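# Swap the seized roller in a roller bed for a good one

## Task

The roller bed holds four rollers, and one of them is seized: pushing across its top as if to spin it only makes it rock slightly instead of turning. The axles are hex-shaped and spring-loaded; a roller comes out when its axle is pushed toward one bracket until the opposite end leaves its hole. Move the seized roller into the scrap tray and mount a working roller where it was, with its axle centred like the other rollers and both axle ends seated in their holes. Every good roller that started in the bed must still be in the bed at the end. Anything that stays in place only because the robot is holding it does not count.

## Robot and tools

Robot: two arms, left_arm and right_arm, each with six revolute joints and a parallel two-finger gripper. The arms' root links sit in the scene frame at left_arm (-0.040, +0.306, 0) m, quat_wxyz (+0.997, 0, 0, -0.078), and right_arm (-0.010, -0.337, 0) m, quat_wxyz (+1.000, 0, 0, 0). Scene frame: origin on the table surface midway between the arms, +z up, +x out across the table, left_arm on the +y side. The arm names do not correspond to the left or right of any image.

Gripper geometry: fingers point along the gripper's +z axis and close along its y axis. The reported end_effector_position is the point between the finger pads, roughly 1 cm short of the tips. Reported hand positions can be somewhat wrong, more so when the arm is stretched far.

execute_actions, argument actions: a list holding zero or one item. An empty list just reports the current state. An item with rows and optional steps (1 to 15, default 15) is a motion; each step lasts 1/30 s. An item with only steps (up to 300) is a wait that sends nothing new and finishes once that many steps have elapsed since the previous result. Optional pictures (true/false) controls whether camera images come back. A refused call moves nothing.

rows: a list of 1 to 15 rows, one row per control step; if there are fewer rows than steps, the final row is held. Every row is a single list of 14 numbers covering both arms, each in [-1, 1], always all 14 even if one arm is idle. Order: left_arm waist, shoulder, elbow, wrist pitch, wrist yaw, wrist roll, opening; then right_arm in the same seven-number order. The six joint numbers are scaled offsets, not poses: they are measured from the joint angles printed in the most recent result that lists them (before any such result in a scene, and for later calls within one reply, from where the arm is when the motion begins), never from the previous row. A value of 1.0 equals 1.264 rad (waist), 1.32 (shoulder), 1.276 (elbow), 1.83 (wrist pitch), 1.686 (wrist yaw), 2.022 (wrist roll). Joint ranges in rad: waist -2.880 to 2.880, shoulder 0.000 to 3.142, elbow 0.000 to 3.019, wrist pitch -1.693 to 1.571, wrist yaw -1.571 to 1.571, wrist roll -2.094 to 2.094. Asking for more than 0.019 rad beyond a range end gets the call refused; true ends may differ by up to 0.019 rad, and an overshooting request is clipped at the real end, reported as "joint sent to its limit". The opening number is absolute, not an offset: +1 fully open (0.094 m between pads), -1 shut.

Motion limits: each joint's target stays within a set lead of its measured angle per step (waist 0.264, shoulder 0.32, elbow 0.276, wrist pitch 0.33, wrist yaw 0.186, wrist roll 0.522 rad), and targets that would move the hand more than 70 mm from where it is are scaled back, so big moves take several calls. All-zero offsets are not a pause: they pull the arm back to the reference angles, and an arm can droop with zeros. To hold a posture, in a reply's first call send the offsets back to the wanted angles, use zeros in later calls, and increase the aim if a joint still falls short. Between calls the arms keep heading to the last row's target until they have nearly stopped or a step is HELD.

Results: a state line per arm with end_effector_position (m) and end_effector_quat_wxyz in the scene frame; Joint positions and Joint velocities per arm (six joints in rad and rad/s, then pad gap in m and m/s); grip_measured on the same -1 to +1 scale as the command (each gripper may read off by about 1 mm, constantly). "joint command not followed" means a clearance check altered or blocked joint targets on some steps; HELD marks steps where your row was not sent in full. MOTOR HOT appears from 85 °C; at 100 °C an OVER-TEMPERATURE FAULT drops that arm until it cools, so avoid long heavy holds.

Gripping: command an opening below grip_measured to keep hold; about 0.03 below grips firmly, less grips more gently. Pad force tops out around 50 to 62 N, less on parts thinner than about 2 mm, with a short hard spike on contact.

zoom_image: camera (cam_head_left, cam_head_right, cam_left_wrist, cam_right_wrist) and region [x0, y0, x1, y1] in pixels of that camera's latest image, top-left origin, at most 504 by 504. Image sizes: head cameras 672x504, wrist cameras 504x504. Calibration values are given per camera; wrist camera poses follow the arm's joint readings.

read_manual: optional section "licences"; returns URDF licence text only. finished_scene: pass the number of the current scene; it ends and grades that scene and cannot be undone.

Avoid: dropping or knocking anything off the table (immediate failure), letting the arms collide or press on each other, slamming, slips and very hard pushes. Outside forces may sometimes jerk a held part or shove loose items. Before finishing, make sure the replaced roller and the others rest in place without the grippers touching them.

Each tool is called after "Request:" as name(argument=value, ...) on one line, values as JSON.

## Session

Request:
execute_actions(actions=[])

Scene clock: 0.00 s of 9200.00 s.
left_arm: end_effector_position=(+0.6772, +0.8040, +0.3068) grip_measured=+1.000 end_effector_quat_wxyz=(+0.571, +0.190, +0.759, +0.248) | right_arm: end_effector_position=(+0.1318, +0.1164, +0.3882) grip_measured=+1.000 end_effector_quat_wxyz=(+0.667, -0.382, +0.610, +0.191)
Joint positions: left_arm=[ 0.862  2.114  1.969 -0.117  0.526  0.789  0.094] | right_arm=[ 1.49   1.019  0.78   0.193  0.651 -0.252  0.094]
Joint velocities: left_arm=[-0.015 -0.015  0.002 -0.002  0.037 -0.007  0.   ] | right_arm=[-0.005  0.005  0.007 -0.007  0.037 -0.007  0.   ]
camera_calibration (this result's frames):
cam_left_wrist: T_world_to_cam=[[-0.0139314, -0.794338, -0.607316, 0.834926], [-0.788291, 0.382385, -0.482057, 0.37831], [0.615144, 0.472026, -0.631497, -0.47501], [0, 0, 0, 1]] pos_world=[0.60205, 0.74277, 0.389463]
cam_right_wrist: T_world_to_cam=[[0.725083, -0.633531, 0.269987, -0.130071], [-0.23405, -0.59541, -0.768575, 0.405319], [0.647669, 0.49409, -0.58, 0.203413], [0, 0, 0, 1]] pos_world=[0.0574327, 0.0584231, 0.464615]

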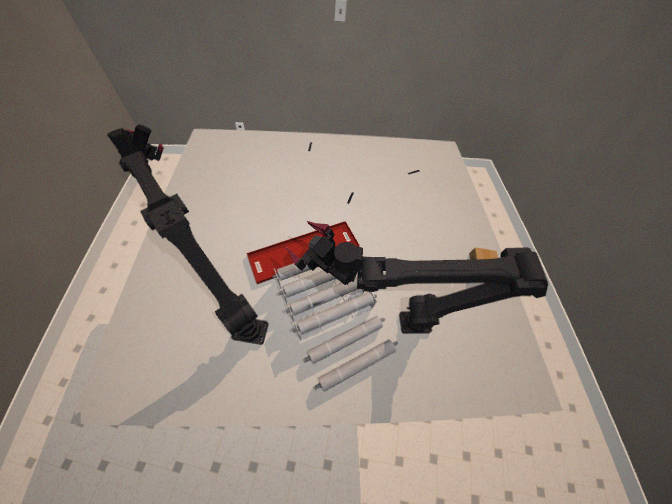

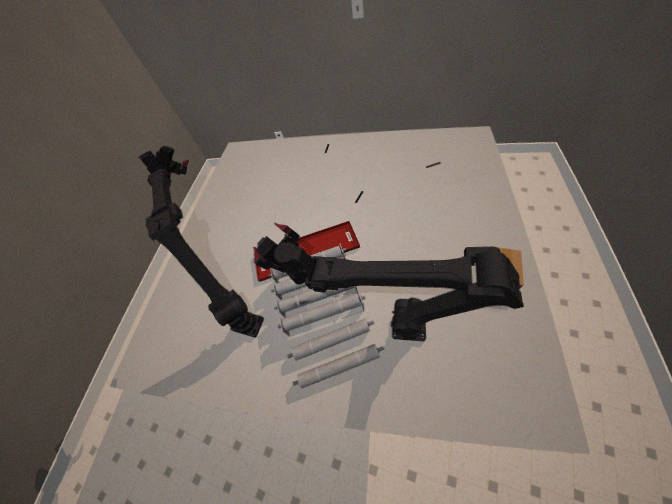

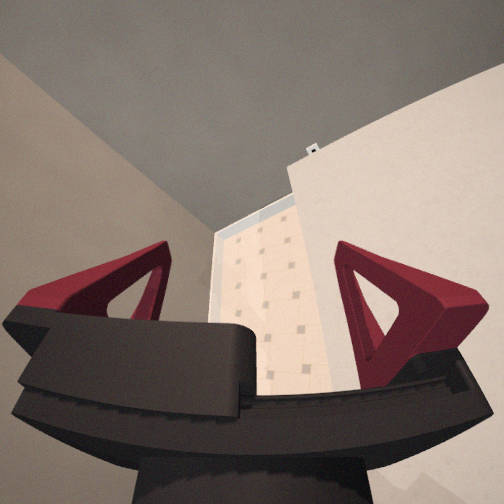

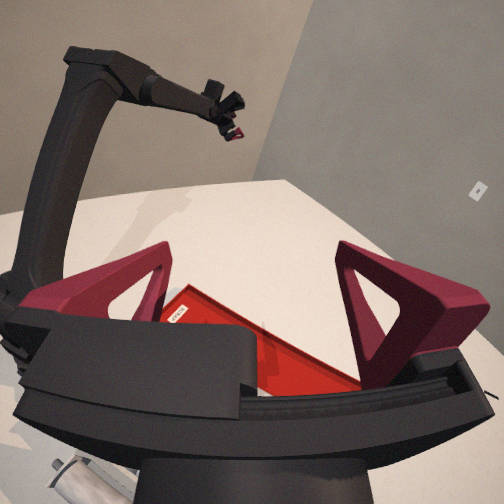

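Request:
execute_actions(actions=[{"rows":[[-0.15,-0.6,-0.65,-0.68,-0.31,0,1,-0.85,0,0.02,-0.83,-0.386,0,-1]],"steps":15}], pictures=false)

Request:
execute_actions(actions=[{"steps":50}])

Request:
zoom_image(camera="cam_head_left", region=[230, 210, 430, 400])

Request:
zoom_image(camera="cam_head_right", region=[230, 210, 430, 400])

Scene clock: 10.20 s of 9200.00 s.
left_arm: end_effector_position=(+0.4617, +0.5827, +0.2108) grip_measured=+1.000 end_effector_quat_wxyz=(+0.220, +0.137, +0.955, +0.147) | right_arm: end_effector_position=(+0.2838, -0.1441, +0.1769) grip_measured=-0.978 end_effector_quat_wxyz=(+0.206, -0.396, +0.894, +0.032)
Joint positions: left_arm=[ 0.671  1.535  1.3   -0.801  0.035  0.789  0.094] | right_arm=[ 0.584  1.013  0.785 -0.924  0.006 -0.251  0.001]
Joint velocities: left_arm=[-0.181 -1.421 -1.14  -1.648 -0.125  0.022  0.   ] | right_arm=[-2.095 -0.005 -0.007 -2.459  0.022  0.037 -0.001]
Steps of this call (steps 1 to 90: nothing new was sent; then 6.70 s passed at rest; steps 91 to 105: all 15 steps of this action). Readings (joint positions):
91: left_arm=[0.857 2.102 1.952 -0.140 0.485 0.789] | right_arm=[1.471 1.017 0.782 0.144 0.575 -0.251]
92: left_arm=[0.853 2.075 1.911 -0.180 0.443 0.789] | right_arm=[1.435 1.013 0.785 0.069 0.497 -0.251]
94: left_arm=[0.833 2.013 1.820 -0.267 0.358 0.789] | right_arm=[1.326 1.012 0.785 -0.080 0.349 -0.251]
98: left_arm=[0.768 1.862 1.631 -0.454 0.179 0.789] | right_arm=[1.063 1.013 0.785 -0.389 0.075 -0.251]
105: the state above

Scene clock: 11.87 s of 9200.00 s.
left_arm: end_effector_position=(+0.2902, +0.4888, +0.2047) grip_measured=+1.000 end_effector_quat_wxyz=(+0.022, +0.140, +0.990, +0.012) | right_arm: end_effector_position=(+0.2273, -0.2362, +0.1554) grip_measured=-0.978 end_effector_quat_wxyz=(+0.013, -0.321, +0.947, +0.000)
Joint positions: left_arm=[ 0.665  1.307  1.139 -1.353  0.007  0.789  0.094] | right_arm=[ 0.403  1.014  0.785 -1.315  0.002 -0.251  0.001]
Joint velocities: left_arm=[ 0.005  0.015 -0.022  0.002 -0.007 -0.051  0.   ] | right_arm=[-0.005 -0.005  0.007 -0.007  0.022  0.007 -0.   ]
Steps of this call (steps 1 to 30: the robot went on to your last target; steps 31 to 50: nothing new was sent). Readings (joint positions):
1: left_arm=[0.666 1.488 1.263 -0.863 0.027 0.789] | right_arm=[0.513 1.014 0.785 -1.024 0.006 -0.251]
2: left_arm=[0.664 1.442 1.230 -0.934 0.022 0.789] | right_arm=[0.453 1.014 0.785 -1.127 0.006 -0.251]
4: left_arm=[0.665 1.362 1.182 -1.110 0.012 0.789] | right_arm=[0.389 1.014 0.785 -1.258 0.007 -0.251]
8: left_arm=[0.665 1.280 1.139 -1.335 0.007 0.789] | right_arm=[0.397 1.014 0.785 -1.312 0.003 -0.251]
50: the state above
All arms were judged still, so your last target was given up. Only a new action makes them travel on or press farther. Fingers that are still opening or closing keep moving.
camera_calibration (this result's frames):
cam_left_wrist: T_world_to_cam=[[-0.294438, -0.955291, -0.0269457, 0.558427], [-0.798818, 0.230537, 0.555646, 0.00949303], [-0.524592, 0.185128, -0.830982, 0.359215], [0, 0, 0, 1]] pos_world=[0.360447, 0.464771, 0.308274]
cam_right_wrist: T_world_to_cam=[[0.603801, -0.797124, 0.00426235, -0.329589], [-0.667346, -0.502559, 0.549622, -0.0455547], [-0.435974, -0.334706, -0.835403, 0.270998], [0, 0, 0, 1]] pos_world=[0.286753, -0.194913, 0.252835]

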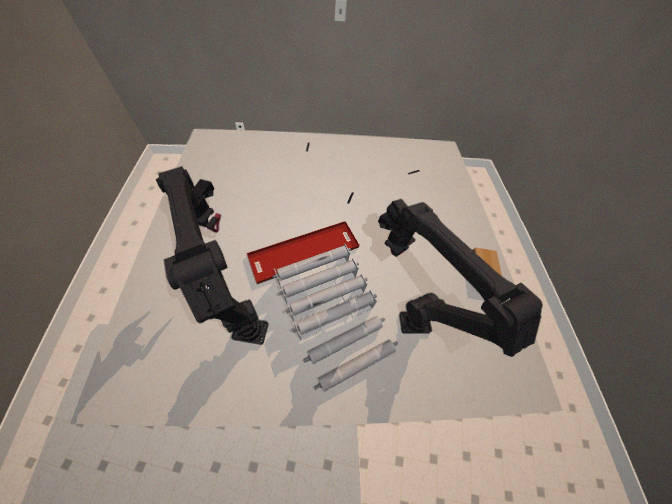

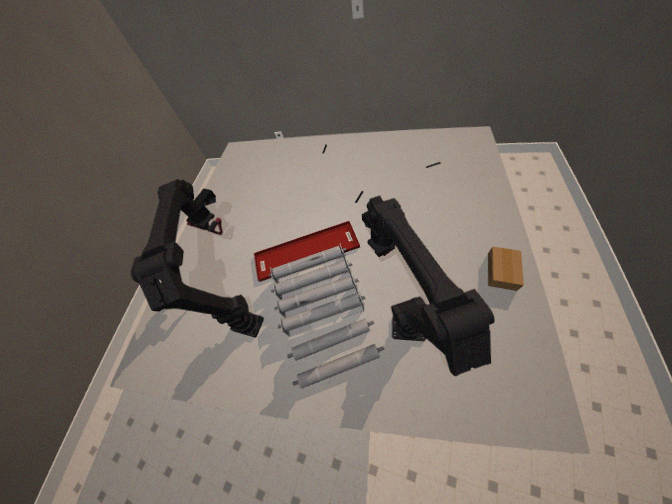

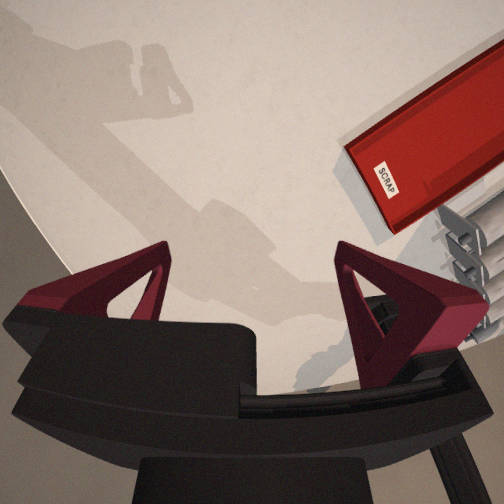

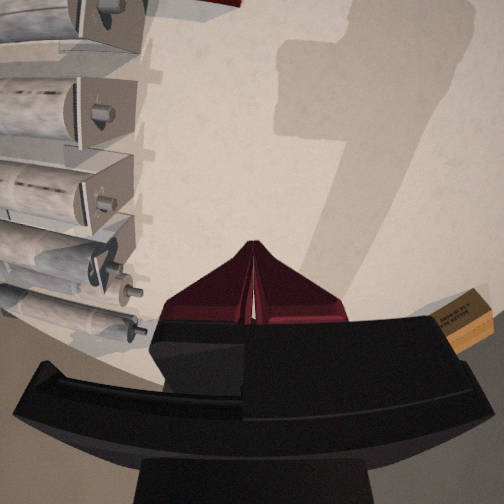

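Region (230, 210, 430, 400) of cam_head_left's 672x504 image, scaled by 2.520, with more detail than that image has; it fills the top 479 rows of this view, and the rest is white.

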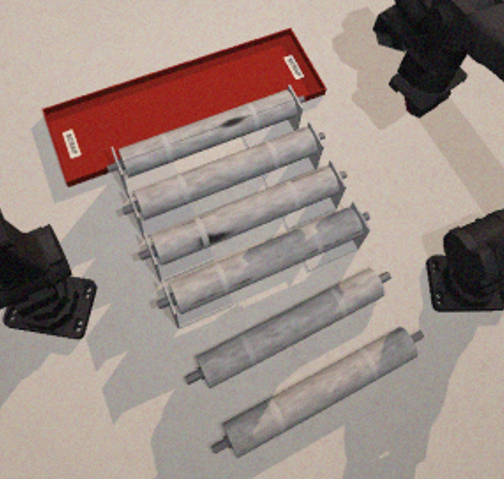

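Region (230, 210, 430, 400) of cam_head_right's 672x504 image, scaled by 2.520, with more detail than that image has; it fills the top 479 rows of this view, and the rest is white.

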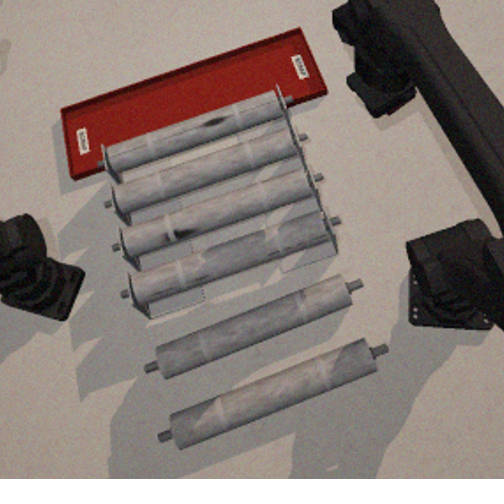

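Request:
execute_actions(actions=[{"rows":[[0,0.01,0.01,0,0,0,1,0.02,0.01,0.06,0,0,0.02,-1],[0,0.01,0.01,0,0,0,1,0.04,0.03,0.1,0,0,0.04,-1],[0,0.01,0.01,0,0,0,1,0.07,0.06,0.14,0,0,0.06,-1],[0,0.01,0.01,0,0,0,1,0.1,0.09,0.18,0,0,0.08,-1],[0,0.01,0.01,0,0,0,1,0.13,0.12,0.21,0,0,0.1,-1],[0,0.01,0.01,0,0,0,1,0.16,0.15,0.24,0,0,0.12,-1],[0,0.01,0.01,0,0,0,1,0.19,0.18,0.27,0,0,0.13,-1],[0,0.01,0.01,0,0,0,1,0.22,0.21,0.3,0,0,0.13,-1],[0,0.01,0.01,0,0,0,1,0.25,0.24,0.32,0.01,0,0.13,-1],[0,0.01,0.01,0,0,0,1,0.28,0.27,0.337,0.02,0,0.13,-1],[0,0.01,0.01,0,0,0,1,0.31,0.3,0.337,0.03,0,0.13,-1],[0,0.01,0.01,0,0,0,1,0.33,0.33,0.337,0.04,0,0.13,-1],[0,0.01,0.01,0,0,0,1,0.345,0.355,0.337,0.05,0,0.13,-1],[0,0.01,0.01,0,0,0,1,0.355,0.375,0.337,0.05,0,0.13,-1],[0,0.01,0.01,0,0,0,1,0.358,0.39,0.337,0.05,0,0.13,-1]],"steps":15}], pictures=false)

Request:
execute_actions(actions=[{"steps":15}])

Scene clock: 42.43 s of 9200.00 s.
left_arm: end_effector_position=(+0.2902, +0.4888, +0.2047) grip_measured=+1.000 end_effector_quat_wxyz=(+0.022, +0.140, +0.990, +0.012) | right_arm: end_effector_position=(+0.2861, -0.0244, +0.1783) grip_measured=-0.978 end_effector_quat_wxyz=(+0.041, -0.412, +0.910, +0.015)
Joint positions: left_arm=[ 0.665  1.307  1.139 -1.353  0.007  0.789  0.094] | right_arm=[ 0.814  1.435  1.193 -1.241  0.003 -0.036  0.001]
Joint velocities: left_arm=[-0.005  0.005 -0.012 -0.002 -0.051  0.022  0.   ] | right_arm=[ 0.904  1.206  0.222  0.31  -0.051  0.271  0.   ]
Steps of this call (steps 1 to 90: nothing new was sent; then 27.07 s passed at rest; steps 91 to 105: all 15 steps of this action). Readings (joint positions):
91: left_arm=[0.665 1.307 1.139 -1.353 0.007 0.789] | right_arm=[0.404 1.014 0.786 -1.315 0.002 -0.247]
92: left_arm=[0.665 1.307 1.139 -1.353 0.007 0.789] | right_arm=[0.409 1.017 0.793 -1.316 0.002 -0.235]
94: left_arm=[0.665 1.307 1.139 -1.353 0.007 0.789] | right_arm=[0.441 1.045 0.838 -1.318 0.003 -0.200]
98: left_arm=[0.665 1.307 1.139 -1.353 0.007 0.789] | right_arm=[0.560 1.165 0.999 -1.318 0.003 -0.116]
105: the state above

Scene clock: 42.93 s of 9200.00 s.
left_arm: end_effector_position=(+0.2902, +0.4888, +0.2047) grip_measured=+1.000 end_effector_quat_wxyz=(+0.022, +0.140, +0.990, +0.012) | right_arm: end_effector_position=(+0.2732, -0.0032, +0.1377) grip_measured=-0.978 end_effector_quat_wxyz=(+0.001, -0.422, +0.907, +0.000)
Joint positions: left_arm=[ 0.665  1.307  1.139 -1.353  0.007  0.789  0.094] | right_arm=[ 0.868  1.537  1.197 -1.228  0.    -0.004  0.001]
Joint velocities: left_arm=[-0.005 -0.005 -0.002  0.007  0.022 -0.095  0.   ] | right_arm=[-0.005 -0.015 -0.002 -0.002  0.022  0.066  0.001]
Steps of this call (steps 1 to 15: the robot went on to your last target). Readings (joint positions):
1: left_arm=[0.665 1.307 1.139 -1.353 0.007 0.789] | right_arm=[0.840 1.473 1.197 -1.232 0.001 -0.029]
2: left_arm=[0.665 1.307 1.139 -1.353 0.007 0.789] | right_arm=[0.860 1.505 1.197 -1.228 0.001 -0.025]
4: left_arm=[0.665 1.307 1.139 -1.353 0.007 0.789] | right_arm=[0.876 1.552 1.197 -1.228 0.000 -0.018]
8: left_arm=[0.665 1.307 1.139 -1.353 0.007 0.789] | right_arm=[0.870 1.560 1.197 -1.228 0.000 -0.009]
15: the state above
camera_calibration (this result's frames):
cam_left_wrist: T_world_to_cam=[[-0.294438, -0.955291, -0.0269457, 0.558427], [-0.798818, 0.230537, 0.555646, 0.00949303], [-0.524592, 0.185128, -0.830982, 0.359215], [0, 0, 0, 1]] pos_world=[0.360447, 0.464771, 0.308274]
cam_right_wrist: T_world_to_cam=[[0.761325, -0.648361, -0.00361576, -0.212973], [-0.53153, -0.627313, 0.569169, 0.0716778], [-0.371295, -0.431401, -0.822212, 0.334446], [0, 0, 0, 1]] pos_world=[0.324418, 0.0511617, 0.233419]

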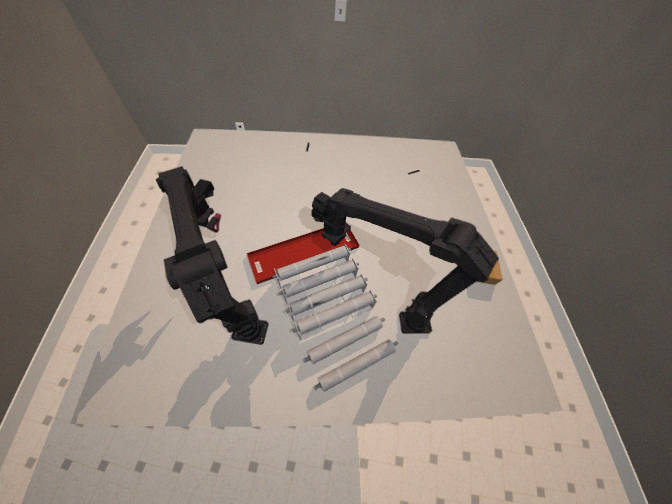

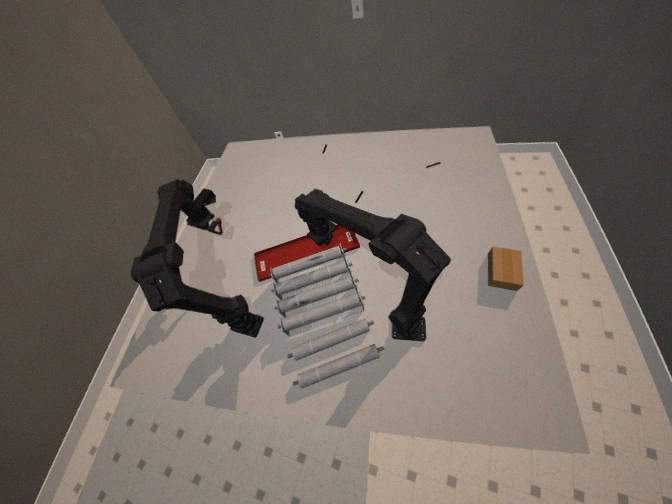

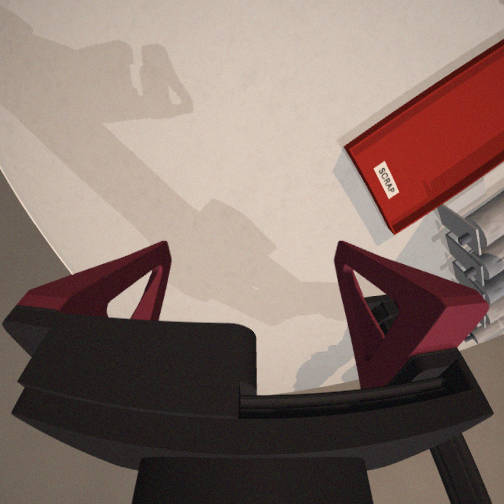

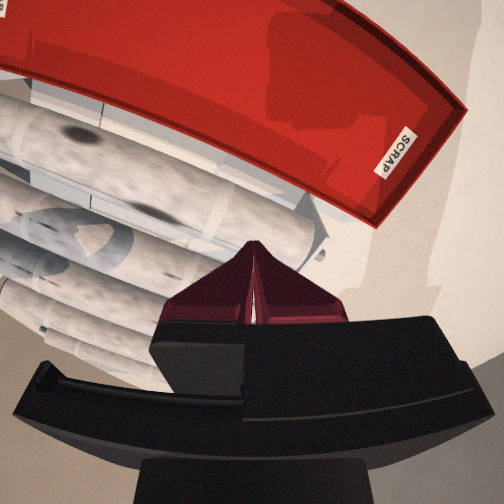

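Request:
execute_actions(actions=[{"rows":[[0,0.01,0.01,0,0,0,1,0,0,-0.01,0.01,0,0,-1],[0,0.01,0.01,0,0,0,1,0,0,-0.018,0.016,0,0,-1],[0,0.01,0.01,0,0,0,1,0,0,-0.026,0.022,0,0,-1],[0,0.01,0.01,0,0,0,1,0,0,-0.034,0.028,0,0,-1],[0,0.01,0.01,0,0,0,1,0,0,-0.042,0.034,0,0,-1],[0,0.01,0.01,0,0,0,1,0,0,-0.049,0.04,0,0,-1],[0,0.01,0.01,0,0,0,1,0,0,-0.055,0.045,0,0,-1],[0,0.01,0.01,0,0,0,1,0,0,-0.06,0.049,0,0,-1],[0,0.01,0.01,0,0,0,1,0,0,-0.064,0.052,0,0,-1]],"steps":15}])

Scene clock: 55.47 s of 9200.00 s.
left_arm: end_effector_position=(+0.2902, +0.4888, +0.2047) grip_measured=+1.000 end_effector_quat_wxyz=(+0.022, +0.140, +0.990, +0.012) | right_arm: end_effector_position=(+0.2667, -0.0108, +0.1101) grip_measured=-0.978 end_effector_quat_wxyz=(+0.003, -0.421, +0.907, +0.001)
Joint positions: left_arm=[ 0.665  1.307  1.139 -1.353  0.007  0.789  0.094] | right_arm=[ 0.868  1.537  1.119 -1.146  0.    -0.002  0.001]
Joint velocities: left_arm=[-0.005  0.005  0.007  0.012 -0.022 -0.022  0.   ] | right_arm=[-0.005 -0.015 -0.012  0.017 -0.037  0.037  0.001]
Steps of this call (steps 1 to 15: the robot went on to your last target; steps 16 to 90: nothing new was sent; then 9.03 s passed at rest; steps 91 to 105: all 15 steps of this action). Readings (joint positions):
91: left_arm=[0.665 1.307 1.139 -1.353 0.007 0.789] | right_arm=[0.868 1.537 1.197 -1.227 0.000 -0.002]
92: left_arm=[0.665 1.307 1.139 -1.353 0.007 0.789] | right_arm=[0.868 1.537 1.195 -1.222 0.000 -0.002]
94: left_arm=[0.665 1.307 1.139 -1.353 0.007 0.789] | right_arm=[0.868 1.537 1.184 -1.205 0.000 -0.002]
98: left_arm=[0.665 1.307 1.139 -1.353 0.007 0.789] | right_arm=[0.868 1.537 1.143 -1.166 0.000 -0.002]
105: the state above
camera_calibration (this result's frames):
cam_left_wrist: T_world_to_cam=[[-0.294438, -0.955291, -0.0269457, 0.558427], [-0.798818, 0.230537, 0.555646, 0.00949303], [-0.524592, 0.185128, -0.830982, 0.359215], [0, 0, 0, 1]] pos_world=[0.360447, 0.464771, 0.308274]
cam_right_wrist: T_world_to_cam=[[0.760344, -0.64951, -0.00363434, -0.212844], [-0.534026, -0.628319, 0.565714, 0.0802129], [-0.36972, -0.428196, -0.824594, 0.305949], [0, 0, 0, 1]] pos_world=[0.317786, 0.0431606, 0.206132]

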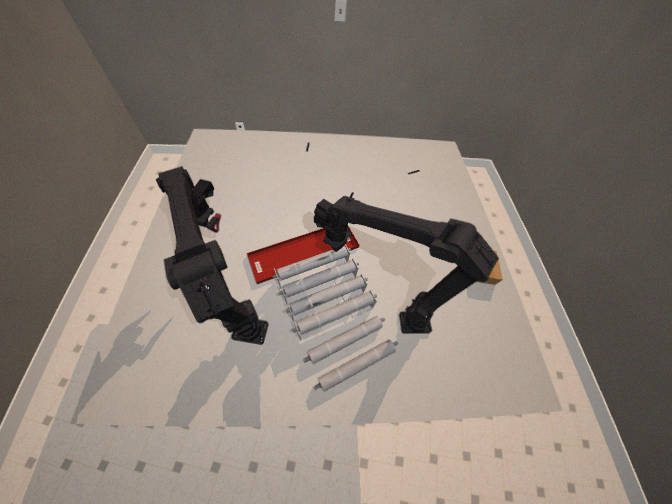

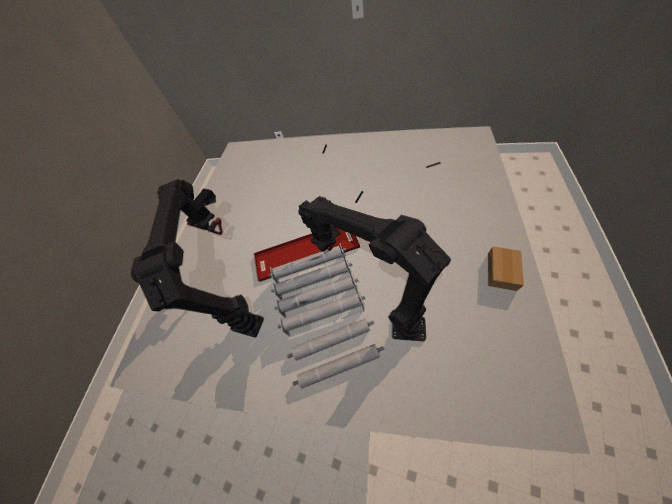

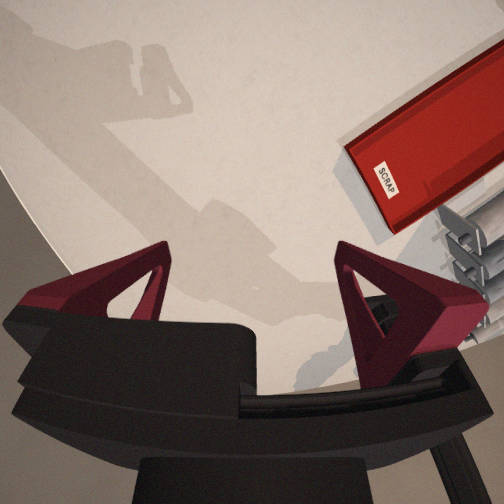

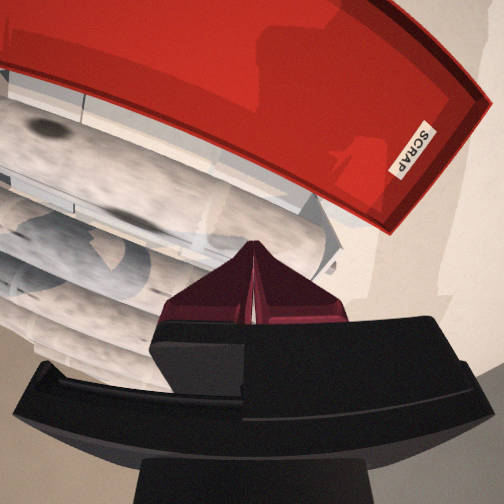

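Sweep to q1≈1.09 with slight lowering.

Request:
execute_actions(actions=[{"rows":[[0,0.01,0.01,0,0,0,1,0,0,-0.012,0,0,0,-1],[0,0.01,0.01,0,0,0,1,0.012,0,-0.012,0,0,0,-1],[0,0.01,0.01,0,0,0,1,0.025,0,-0.012,0,0,0,-1],[0,0.01,0.01,0,0,0,1,0.04,0,-0.012,0,0,0,-1],[0,0.01,0.01,0,0,0,1,0.055,0,-0.012,0,0,0,-1],[0,0.01,0.01,0,0,0,1,0.07,0,-0.012,0,0,0,-1],[0,0.01,0.01,0,0,0,1,0.085,0,-0.012,0,0,0,-1],[0,0.01,0.01,0,0,0,1,0.1,0,-0.012,0,0,0,-1],[0,0.01,0.01,0,0,0,1,0.115,0,-0.012,0,0,0,-1],[0,0.01,0.01,0,0,0,1,0.13,0,-0.012,0,0,0,-1],[0,0.01,0.01,0,0,0,1,0.145,0,-0.012,0,0,0,-1],[0,0.01,0.01,0,0,0,1,0.16,0,-0.012,0,0,0,-1],[0,0.01,0.01,0,0,0,1,0.172,0,-0.012,0,0,0,-1]],"steps":15}])

Scene clock: 63.80 s of 9200.00 s.
left_arm: end_effector_position=(+0.2902, +0.4888, +0.2047) grip_measured=+1.000 end_effector_quat_wxyz=(+0.022, +0.140, +0.990, +0.012) | right_arm: end_effector_position=(+0.1900, +0.0386, +0.1080) grip_measured=-0.978 end_effector_quat_wxyz=(+0.000, -0.516, +0.857, +0.000)
Joint positions: left_arm=[ 0.665  1.307  1.139 -1.353  0.007  0.789  0.094] | right_arm=[ 1.082  1.537  1.113 -1.146  0.    -0.002  0.001]
Joint velocities: left_arm=[ 0.005 -0.005 -0.022 -0.017  0.022  0.037  0.   ] | right_arm=[ 0.396  0.005 -0.017 -0.007 -0.095  0.081  0.   ]
Steps of this call (steps 1 to 15: the robot went on to your last target; steps 16 to 90: nothing new was sent; then 4.83 s passed at rest; steps 91 to 105: all 15 steps of this action). Readings (joint positions):
91: left_arm=[0.665 1.307 1.139 -1.353 0.007 0.789] | right_arm=[0.868 1.537 1.118 -1.146 0.000 -0.002]
92: left_arm=[0.665 1.307 1.139 -1.353 0.007 0.789] | right_arm=[0.868 1.537 1.117 -1.146 0.000 -0.002]
94: left_arm=[0.665 1.307 1.139 -1.353 0.007 0.789] | right_arm=[0.873 1.537 1.115 -1.146 0.000 -0.002]
98: left_arm=[0.665 1.307 1.139 -1.353 0.007 0.789] | right_arm=[0.928 1.537 1.114 -1.146 0.002 -0.002]
105: the state above
camera_calibration (this result's frames):
cam_left_wrist: T_world_to_cam=[[-0.294438, -0.955291, -0.0269457, 0.558427], [-0.798818, 0.230537, 0.555646, 0.00949303], [-0.524592, 0.185128, -0.830982, 0.359215], [0, 0, 0, 1]] pos_world=[0.360447, 0.464771, 0.308274]
cam_right_wrist: T_world_to_cam=[[0.881112, -0.472894, -0.00361373, -0.152205], [-0.386701, -0.724871, 0.57011, 0.0467644], [-0.272221, -0.500933, -0.821561, 0.280947], [0, 0, 0, 1]] pos_world=[0.228673, 0.102657, 0.203604]

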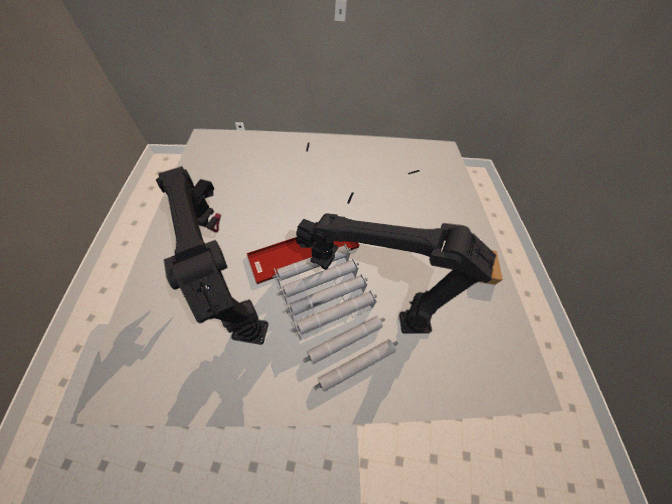

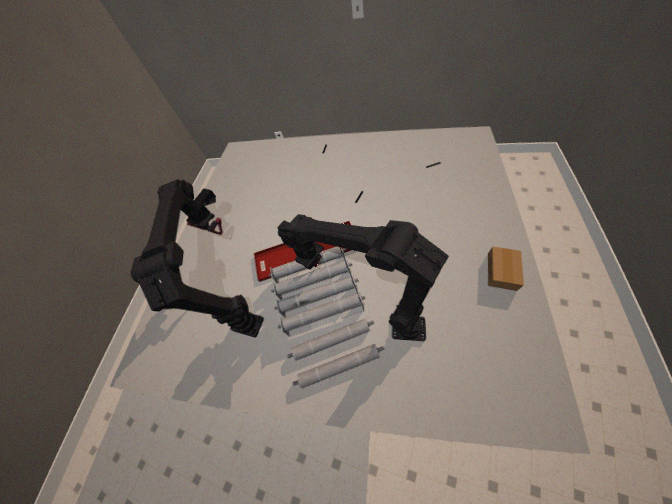

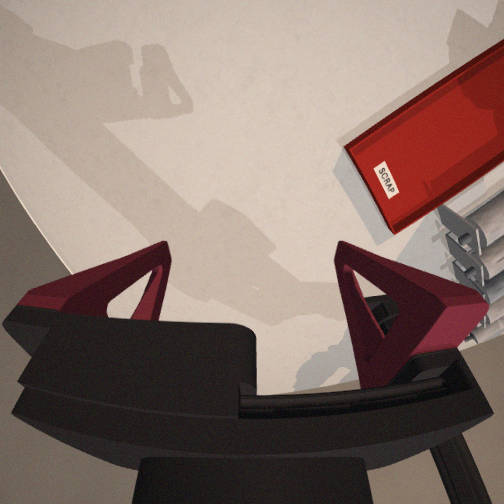

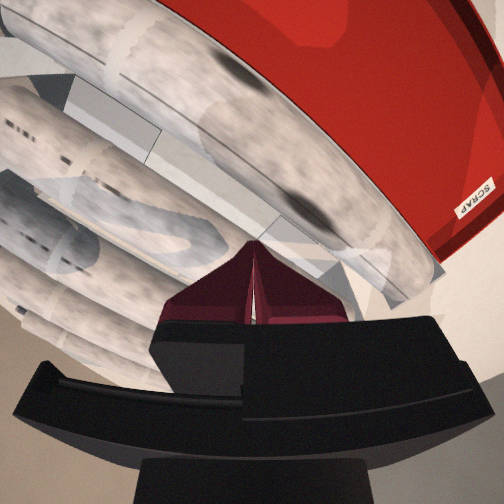

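Request:
execute_actions(actions=[{"rows":[[0,0.01,0.01,0,0,0,1,0.01,0,-0.013,0,0,0,-1],[0,0.01,0.01,0,0,0,1,0.012,0,-0.013,0,0,0,-1],[0,0.01,0.01,0,0,0,1,0.025,0,-0.013,0,0,0,-1],[0,0.01,0.01,0,0,0,1,0.04,0,-0.013,0,0,0,-1],[0,0.01,0.01,0,0,0,1,0.055,0,-0.013,0,0,0,-1],[0,0.01,0.01,0,0,0,1,0.07,0,-0.013,0,0,0,-1],[0,0.01,0.01,0,0,0,1,0.085,0,-0.013,0,0,0,-1],[0,0.01,0.01,0,0,0,1,0.1,0,-0.013,0,0,0,-1],[0,0.01,0.01,0,0,0,1,0.115,0,-0.013,0,0,0,-1],[0,0.01,0.01,0,0,0,1,0.13,0,-0.013,0,0,0,-1],[0,0.01,0.01,0,0,0,1,0.145,0,-0.013,0,0,0,-1],[0,0.01,0.01,0,0,0,1,0.16,0,-0.013,0,0,0,-1],[0,0.01,0.01,0,0,0,1,0.175,0,-0.013,0,0,0,-1],[0,0.01,0.01,0,0,0,1,0.186,0,-0.013,0,0,0,-1]],"steps":15}])

Scene clock: 78.10 s of 9200.00 s.
left_arm: end_effector_position=(+0.2902, +0.4888, +0.2047) grip_measured=+1.000 end_effector_quat_wxyz=(+0.022, +0.140, +0.990, +0.012) | right_arm: end_effector_position=(+0.1050, +0.0697, +0.1083) grip_measured=-0.979 end_effector_quat_wxyz=(+0.001, -0.605, +0.796, -0.000)
Joint positions: left_arm=[ 0.665  1.307  1.139 -1.353  0.007  0.789  0.094] | right_arm=[ 1.297  1.53   1.105 -1.145  0.001 -0.002  0.001]
Joint velocities: left_arm=[ 0.005 -0.015  0.017 -0.002  0.022 -0.125  0.   ] | right_arm=[ 0.581 -0.005 -0.012 -0.012 -0.051  0.007 -0.   ]
Steps of this call (steps 1 to 30: the robot went on to your last target; steps 31 to 90: nothing new was sent; then 10.80 s passed at rest; steps 91 to 105: all 15 steps of this action). Readings (joint positions):
91: left_arm=[0.665 1.307 1.139 -1.353 0.007 0.789] | right_arm=[1.096 1.537 1.112 -1.146 -0.001 -0.002]
92: left_arm=[0.665 1.307 1.139 -1.353 0.007 0.789] | right_arm=[1.096 1.537 1.111 -1.146 -0.001 -0.002]
94: left_arm=[0.665 1.307 1.139 -1.353 0.007 0.789] | right_arm=[1.098 1.537 1.108 -1.146 -0.001 -0.002]
98: left_arm=[0.665 1.307 1.139 -1.353 0.007 0.789] | right_arm=[1.142 1.537 1.105 -1.146 0.006 -0.002]
105: the state above
camera_calibration (this result's frames):
cam_left_wrist: T_world_to_cam=[[-0.294438, -0.955291, -0.0269457, 0.558427], [-0.798818, 0.230537, 0.555646, 0.00949303], [-0.524592, 0.185128, -0.830982, 0.359215], [0, 0, 0, 1]] pos_world=[0.360447, 0.464771, 0.308274]
cam_right_wrist: T_world_to_cam=[[0.961552, -0.274612, -0.00246932, -0.0849987], [-0.22426, -0.79037, 0.570108, 0.023752], [-0.15851, -0.547635, -0.821566, 0.264907], [0, 0, 0, 1]] pos_world=[0.129048, 0.140503, 0.203887]

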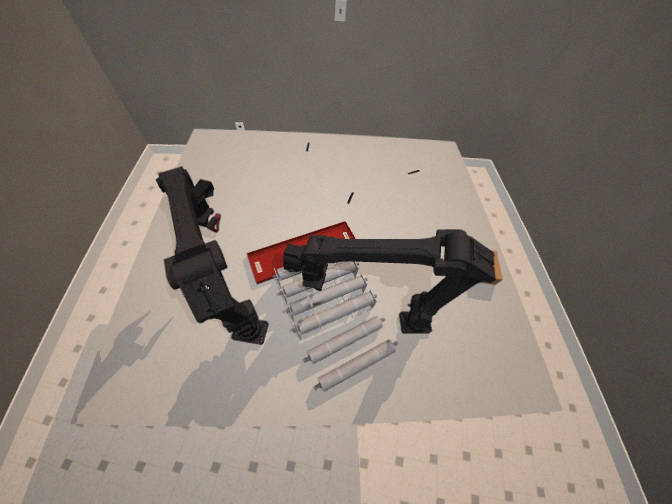

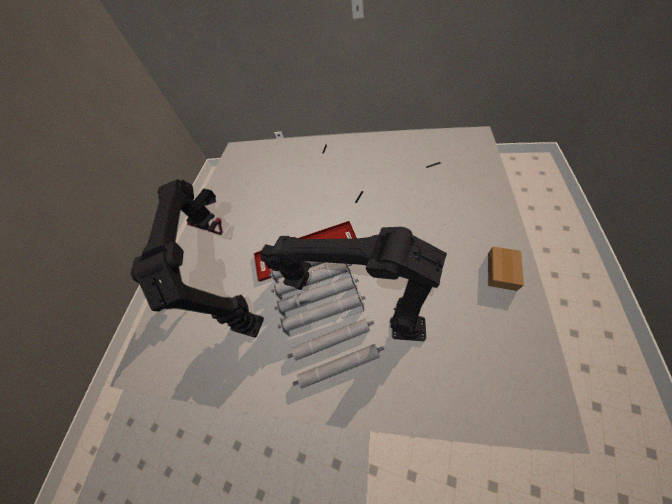

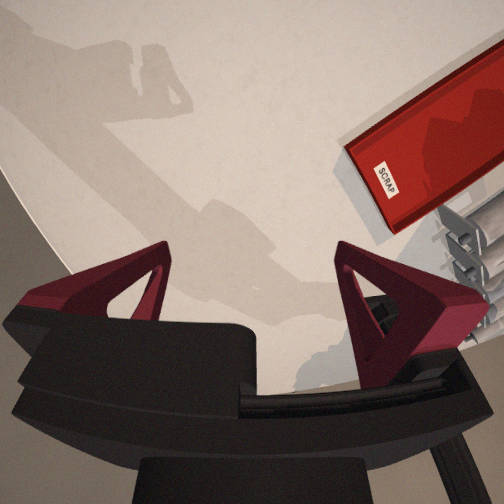

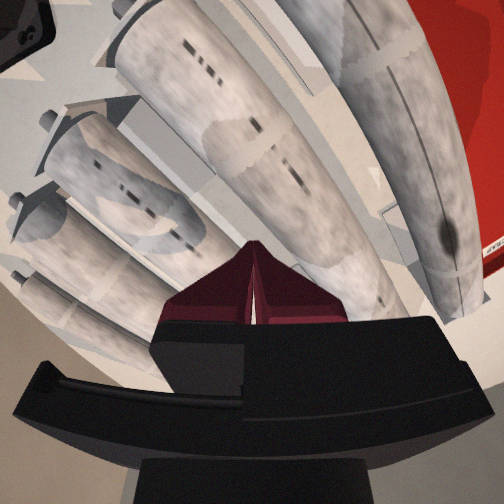

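Request:
execute_actions(actions=[{"rows":[[0,0.01,0.01,0,0,0,1,0.02,0.024,0,0,0,0,-1],[0,0.01,0.01,0,0,0,1,0.02,0.024,0,0,0,0,-1],[0,0.01,0.01,0,0,0,1,0.03,0.024,0,0,0,0,-1],[0,0.01,0.01,0,0,0,1,0.042,0.024,0,0,0,0,-1],[0,0.01,0.01,0,0,0,1,0.055,0.024,0,0,0,0,-1],[0,0.01,0.01,0,0,0,1,0.07,0.024,0,0,0,0,-1],[0,0.01,0.01,0,0,0,1,0.085,0.024,0,0,0,0,-1],[0,0.01,0.01,0,0,0,1,0.1,0.024,0,0,0,0,-1],[0,0.01,0.01,0,0,0,1,0.115,0.024,0,0,0,0,-1],[0,0.01,0.01,0,0,0,1,0.13,0.024,0,0,0,0,-1],[0,0.01,0.01,0,0,0,1,0.145,0.024,0,0,0,0,-1],[0,0.01,0.01,0,0,0,1,0.16,0.024,0,0,0,0,-1],[0,0.01,0.01,0,0,0,1,0.17,0.024,0,0,0,0,-1]],"steps":15}])

Scene clock: 90.33 s of 9200.00 s.
left_arm: end_effector_position=(+0.2902, +0.4888, +0.2047) grip_measured=+1.000 end_effector_quat_wxyz=(+0.022, +0.140, +0.990, +0.012) | right_arm: end_effector_position=(+0.0269, +0.0858, +0.1074) grip_measured=-0.979 end_effector_quat_wxyz=(-0.001, +0.678, -0.735, +0.002)
Joint positions: left_arm=[ 0.665  1.307  1.139 -1.353  0.007  0.789  0.094] | right_arm=[ 1.487  1.536  1.109 -1.145  0.004 -0.002  0.001]
Joint velocities: left_arm=[ 0.005 -0.005  0.002  0.007 -0.007 -0.051  0.   ] | right_arm=[ 0.532  0.083 -0.037 -0.012 -0.139  0.022  0.   ]
Steps of this call (steps 1 to 30: the robot went on to your last target; steps 31 to 90: nothing new was sent; then 8.73 s passed at rest; steps 91 to 105: all 15 steps of this action). Readings (joint positions):
91: left_arm=[0.665 1.307 1.139 -1.353 0.007 0.789] | right_arm=[1.329 1.531 1.104 -1.145 -0.001 -0.002]
92: left_arm=[0.665 1.307 1.139 -1.353 0.007 0.789] | right_arm=[1.329 1.532 1.104 -1.145 -0.001 -0.002]
94: left_arm=[0.665 1.307 1.139 -1.353 0.007 0.789] | right_arm=[1.329 1.536 1.104 -1.145 -0.001 -0.002]
98: left_arm=[0.665 1.307 1.139 -1.353 0.007 0.789] | right_arm=[1.359 1.543 1.104 -1.145 0.001 -0.002]
105: the state above
camera_calibration (this result's frames):
cam_left_wrist: T_world_to_cam=[[-0.294438, -0.955291, -0.0269457, 0.558427], [-0.798818, 0.230537, 0.555646, 0.00949303], [-0.524592, 0.185128, -0.830982, 0.359215], [0, 0, 0, 1]] pos_world=[0.360447, 0.464771, 0.308274]
cam_right_wrist: T_world_to_cam=[[0.996112, -0.0880982, 0.00058836, -0.0227296], [-0.0726375, -0.817484, 0.571353, 0.0175376], [-0.0498542, -0.569174, -0.820704, 0.259455], [0, 0, 0, 1]] pos_world=[0.03685, 0.160009, 0.202929]

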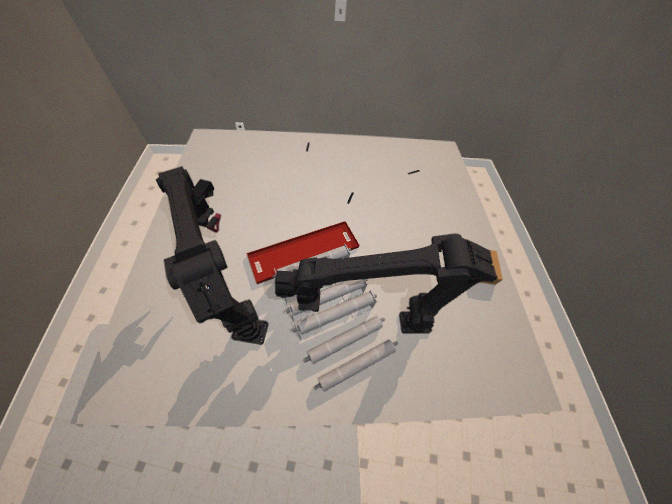

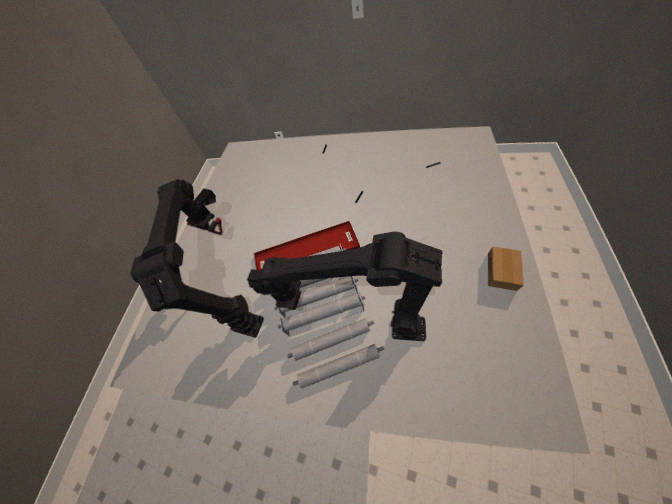

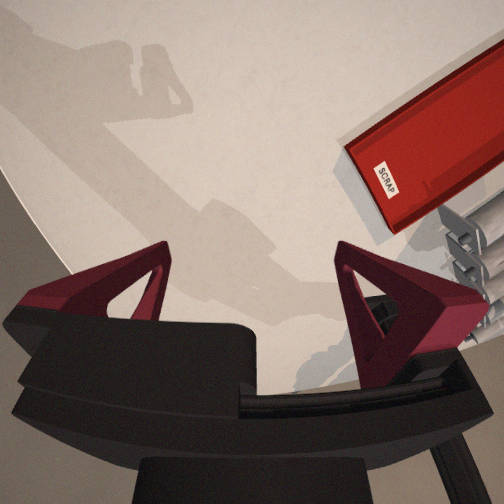

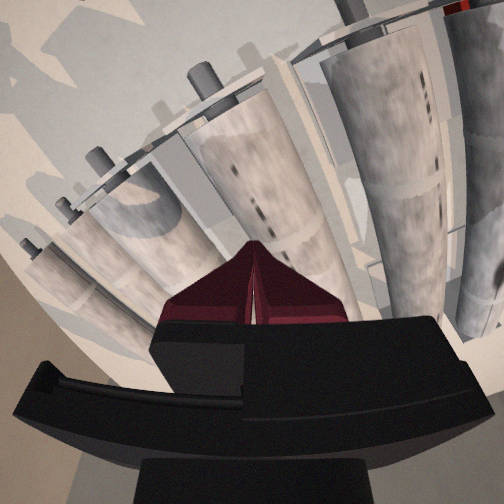

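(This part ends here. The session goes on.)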